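# Push the heat sealer's loaded drawer fully closed

## Task

Slide the heat sealer's loaded drawer all the way in. At the end the sealer's light has to show blue, the seal sheet must still sit centred and straight on the plate, and the sealing frame must still rest on the sheet. Nothing counts if it only stays that way because the robot is holding it. Release everything and move the gripper away when done.

## Robot and tools

Robot: a single six-joint arm (big_yam) with a two-finger parallel gripper and one camera on the wrist, cam_wrist (616x616 pixels). The fingers extend along the gripper's +z axis and close along its y axis. end_effector_position is the point midway between the finger pads, roughly 1 cm short of the tips.

Frame: every position and orientation is in the scene frame. Its origin lies on the table top under the arm base, +z is up, and +y points left when facing along +x. The arm base may sit slightly tilted. Reported hand positions can be a little wrong, more so at long reach, and motions often stop a centimetre or more from the command, usually low.

Sealer behaviour: once the drawer is fully in and stays there, the sealer locks it and runs a cycle on its own. Light colours: green = ready, amber = locked and cycling, blue = sealed, red = drawer not completely in or cycle failed. To retry, pull the drawer out until green shows, then push fully in again. The sealer is loose on the table. It must finish within about a finger's width of its start, upright and barely rotated, so push gently and along the drawer's axis. Occasionally something may tug a held part or nudge a loose object.

Row format (used by both movement tools): 8 plain numbers [x, y, z, qw, qx, qy, qz, opening]. x, y, z are the absolute target for end_effector_position in metres. qw..qz are the absolute target orientation as a quaternion with w first. opening runs from -1 (closed) to +1 (fully open, 0.094 m). Targets are absolute poses in the scene frame, not offsets. Repeat the desired quaternion in every row to hold an orientation; do not copy it from the last result, which may have drifted.

execute_actions(actions): a list of actions. Each action is a table of up to 15 rows; each row is applied for one 1/30 s step, and a shorter table repeats its last row to fill the 15 steps. An action is rejected if its target is over 0.6 m from the gripper's position at that action's start along any gripper axis. If any action is malformed, or the first one fails that check against the last reported state, nothing in the call runs. An empty list just returns state and images.

move(target, speed, blocking): one row as above. The gripper follows a straight path to that absolute pose, turning the shorter way. speed is in m/s, from 0.002 to 0.5 (default 0.25); turning is capped at twice that in rad/s. The path lasts 0.5 to 10 s and stops short if it would take longer. It does not slow for obstacles; faster contact hits harder, and aiming further past a contact presses harder. Use slow speeds and targets just beyond contact when pushing. The opening is applied at the start. With blocking=false the result comes after 0.5 s while the arm continues; until a result shows the move finished, other moves and execute_actions are refused, so call wait or stop first. The result adds a line starting 'move:' with the ending (done = at rest near target; off_target, moving, held, fault…), the limits applied (paced = pose clipped; held = a check blocked some steps, and afterwards the arm can move much faster than the speed), and the distance to target.

wait(seconds): 0 to 10; lets the scene run holding the last command and returns early if a running move ends. stop(): brakes a running move; needs room, more when fast; fingers keep moving. zoom_image(camera, region): camera is "cam_wrist"; region [x0, y0, x1, y1] in pixels from the top-left, at most 504x504, for a closer look, e.g. at the light colour. read_manual(section): returns only licence text. finished_scene(scene): ends scene 1 or 2 irreversibly and reports success.

Controller: each step the commanded pose is clipped to within 70 mm and 16 degrees of the measured pose, then solved by damped inverse kinematics, with position taking priority over orientation. Far targets may need several actions, and after an action the arm goes no further than the last clipped pose. Commands of a few millimetres may not move the hand. 'Hand target' in results is the pose currently being driven to; 'pose unreachable' means the clearance check (which counts the mount under the base as arm) altered or blocked the command.

Result lines: end_effector_position and end_effector_quat_wxyz; Joint positions and Joint velocities for waist, shoulder, elbow, wrist pitch, wrist yaw, wrist roll (rad, rad/s), then finger-pad gap (m, m/s). Joint ranges: waist -2.880 to 2.880, shoulder 0.000 to 3.142, elbow 0.000 to 3.019, wrist pitch -1.693 to 1.571, wrist yaw -1.571 to 1.571, wrist roll -2.094 to 2.094. grip_measured is the finger opening on the command scale (offset up to about 1 mm). To grip, command about 0.03 below grip_measured. Joint torques are raw drive outputs with offsets and noise. execute_actions results list step positions; HELD marks steps held back. MOTOR HOT warns at 85 °C; at 100 °C an OVER-TEMPERATURE FAULT drops the arm. FAULT lines mark stops.

Avoid: knocking anything off the table (ends the scene), drops, slams, hard hits or shoves that shift or tip the sealer or dislodge the sheet and frame, and long pressing that heats motors. Finish with the gripper open and clear of the drawer, light blue.

Each tool is called after "Request:" by a JSON object that holds its "name" and its "arguments".

## Session

Request:
{"name": "execute_actions", "arguments": {"actions": []}}

Scene clock: 0.00 s.
end_effector_position=(+0.3515, -0.5350, +0.3955) grip_measured=+1.000 end_effector_quat_wxyz=(+0.063, +0.655, +0.753, +0.008)
Joint positions: [-1.412  1.787  1.641 -1.236 -0.822  0.162  0.094]
Joint velocities: [-0.005 -0.005  0.007 -0.002 -0.022 -0.007  0.   ]
Joint torques (N m, as the arm reports them, + toward a larger angle): no reading
Hand target: +0.357, -0.538, +0.397; +0.066, +0.650, +0.757, +0.006

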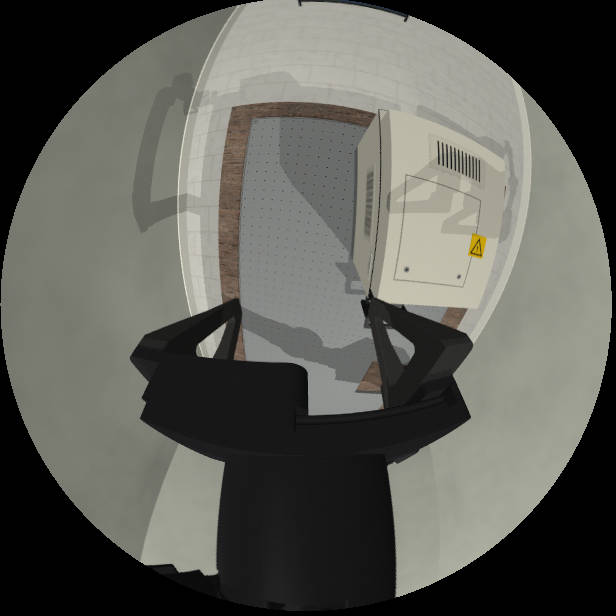

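Mirrored layout; the drawer opens toward +y.

Request:
{"name": "move", "arguments": {"target": [0.15,-0.2,0.25,0,0.7071,0.7071,0,-1]}}

Scene clock: 2.60 s.
end_effector_position=(+0.1442, -0.1953, +0.2508) grip_measured=-0.994 end_effector_quat_wxyz=(-0.003, +0.713, +0.701, +0.003)
Joint positions: [-1.371  1.208  0.377 -0.66  -0.737  0.27   0.   ]
Joint velocities: [-0.005 -0.015  0.002 -0.012 -0.007  0.007  0.   ]
Joint torques (N m, as the arm reports them, + toward a larger angle): [-1.75 -4.02  5.61  0.72  0.15 -0.01]
Hand target: +0.150, -0.198, +0.251; -0.000, +0.707, +0.708, +0.001
Off the commanded pose: 0.008 m, 1 deg.
move: done

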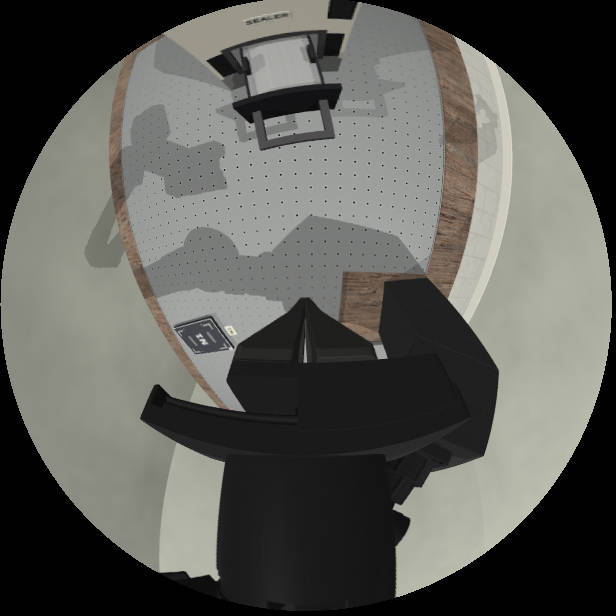

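Request:
{"name": "move", "arguments": {"target": [0.155,-0.29,0.082,0,0,0.94,-0.34,-1], "speed": 0.4}}

Request:
{"name": "move", "arguments": {"target": [0.178,-0.41,0.085,0,0,0.94,-0.34,-1], "speed": 0.03}}

Scene clock: 6.40 s.
end_effector_position=(+0.1504, -0.2962, +0.0912) grip_measured=-0.994 end_effector_quat_wxyz=(-0.007, +0.014, +0.937, -0.349)
Joint positions: [-0.783  2.041  0.338  1.019  0.076 -0.487  0.   ]
Joint velocities: [-0.005 -0.005  0.002 -0.002  0.037  0.007  0.   ]
Joint torques (N m, as the arm reports them, + toward a larger angle): [-3.9  -6.41 -3.38  1.58  0.39 -0.12]
Hand target: +0.154, -0.293, +0.086; -0.005, +0.001, +0.939, -0.345
Off the commanded pose: 0.012 m, 2 deg.
move: off_target

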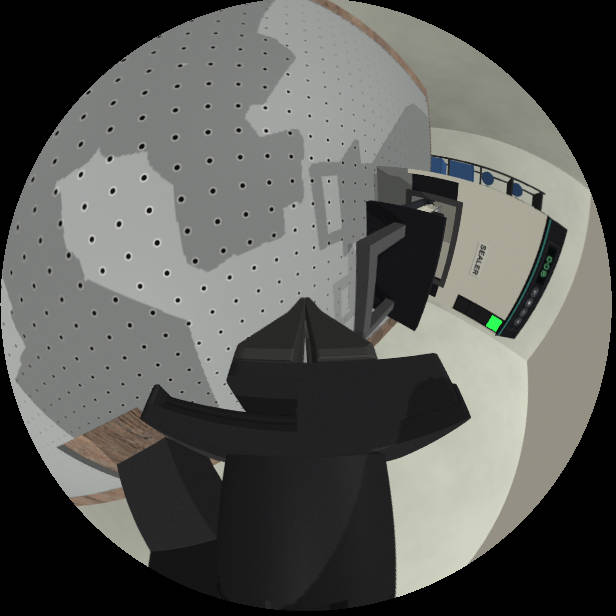

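Scene clock: 10.60 s.
end_effector_position=(+0.1809, -0.3994, +0.0781) grip_measured=-0.994 end_effector_quat_wxyz=(+0.002, -0.001, +0.943, -0.332)
Joint positions: [-0.946  2.036  0.597  0.76  -0.095 -0.613  0.   ]
Joint velocities: [-0.005 -0.005 -0.012  0.007 -0.022  0.022 -0.   ]
Joint torques (N m, as the arm reports them, + toward a larger angle): [-10.05  -9.03   0.12   0.64   0.23  -0.06]
Hand target: +0.178, -0.409, +0.084; +0.000, +0.001, +0.941, -0.340
Off the commanded pose: 0.013 m, 1 deg.
move: off_target

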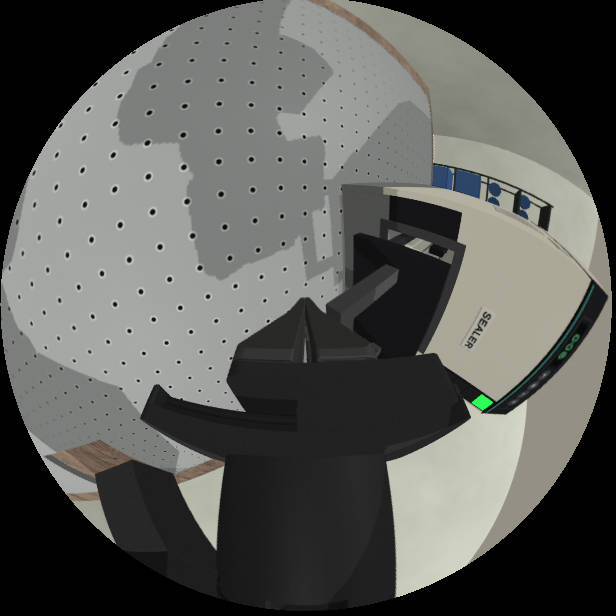

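Request:
{"name": "move", "arguments": {"target": [0.165,-0.455,0.105,0,0,0.94,-0.34,-1], "speed": 0.025}}

Scene clock: 15.10 s.
end_effector_position=(+0.1701, -0.4339, +0.0929) grip_measured=-0.994 end_effector_quat_wxyz=(+0.001, -0.006, +0.947, -0.321)
Joint positions: [-1.046  2.036  0.658  0.676 -0.192 -0.689  0.   ]
Joint velocities: [ 0.005  0.005 -0.012 -0.017  0.022 -0.037  0.   ]
Joint torques (N m, as the arm reports them, + toward a larger angle): [-12.01  -9.06   2.21   0.81   0.52  -0.05]
Hand target: +0.165, -0.454, +0.105; +0.000, +0.001, +0.941, -0.339
Off the commanded pose: 0.025 m, 2 deg.
move: off_target

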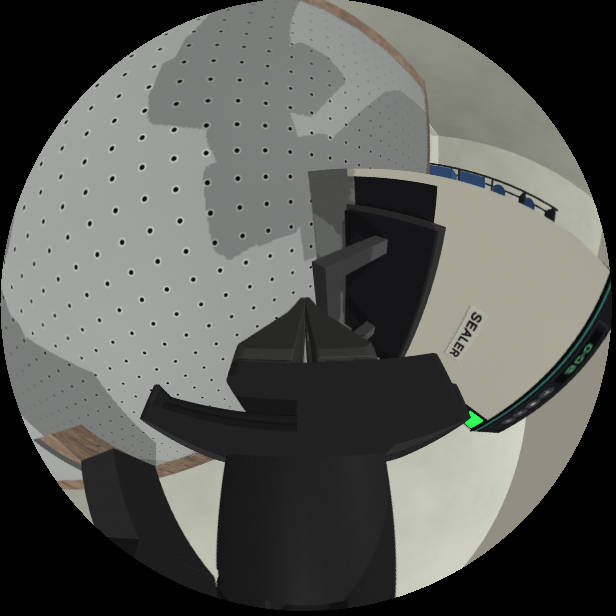

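Request:
{"name": "move", "arguments": {"target": [0.167,-0.468,0.1,0,0,0.94,-0.34,-1], "speed": 0.015}}

Scene clock: 18.30 s.
end_effector_position=(+0.1681, -0.4367, +0.0870) grip_measured=-0.995 end_effector_quat_wxyz=(-0.005, -0.007, +0.950, -0.313)
Joint positions: [-1.046  2.049  0.677  0.651 -0.198 -0.697  0.   ]
Joint velocities: [-0.005 -0.015 -0.007  0.002 -0.066  0.007  0.001]
Joint torques (N m, as the arm reports them, + toward a larger angle): [-12.63  -8.76   3.87   1.05   0.65  -0.01]
Hand target: +0.167, -0.466, +0.101; -0.000, +0.000, +0.940, -0.340
Off the commanded pose: 0.034 m, 3 deg.
move: off_target

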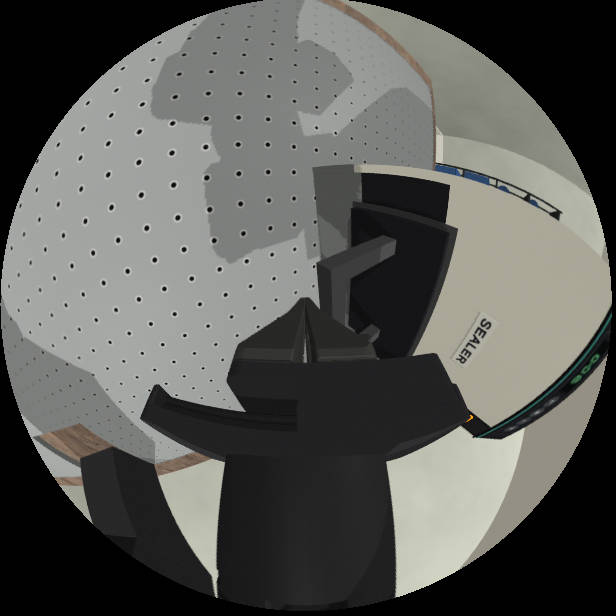

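Request:
{"name": "move", "arguments": {"target": [0.15,-0.33,0.18,0,0,0.94,-0.34,-1]}}

Request:
{"name": "wait", "arguments": {"seconds": 10}}

Scene clock: 19.93 s.
end_effector_position=(+0.1523, -0.3249, +0.1751) grip_measured=-0.995 end_effector_quat_wxyz=(-0.001, -0.006, +0.943, -0.333)
Joint positions: [-1.061  1.705  0.287  0.728 -0.181 -0.698  0.   ]
Joint velocities: [-0.005 -0.005 -0.007 -0.002 -0.007  0.022  0.   ]
Joint torques (N m, as the arm reports them, + toward a larger angle): [-6.77 -6.94  0.08  1.1   0.32  0.01]
Hand target: +0.150, -0.330, +0.180; -0.000, +0.000, +0.940, -0.340
Off the commanded pose: 0.007 m, 1 deg.
move: done

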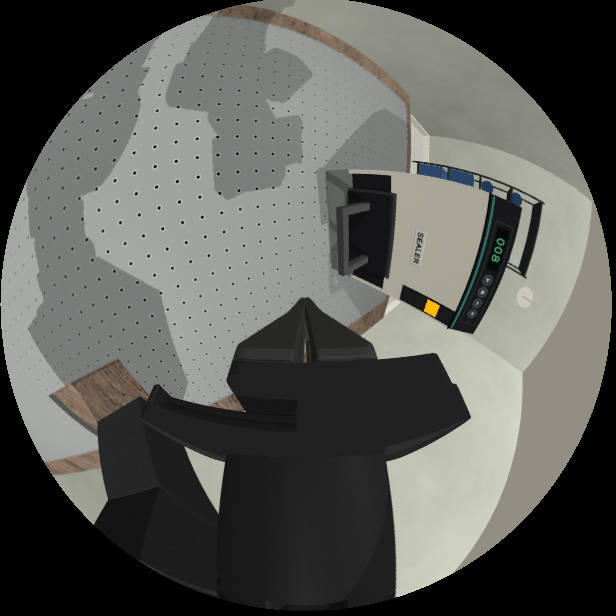

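Scene clock: 29.93 s.
end_effector_position=(+0.1523, -0.3249, +0.1751) grip_measured=-0.995 end_effector_quat_wxyz=(-0.001, -0.006, +0.943, -0.333)
Joint positions: [-1.061  1.705  0.287  0.728 -0.181 -0.698  0.   ]
Joint velocities: [-0.015  0.005  0.002  0.007  0.037 -0.051 -0.   ]
Joint torques (N m, as the arm reports them, + toward a larger angle): [-6.94 -6.54  0.2   1.04  0.32  0.01]
Hand target: +0.150, -0.330, +0.180; -0.000, +0.000, +0.940, -0.340
Off the commanded pose: 0.007 m, 1 deg.
wait: 10.00 s; at rest by 0.17 s

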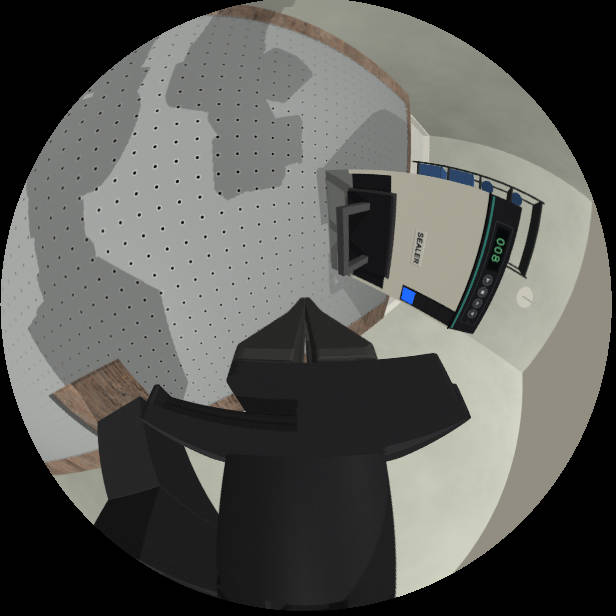

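Request:
{"name": "finished_scene", "arguments": {"scene": 2}}

The scene is finished: the task was done.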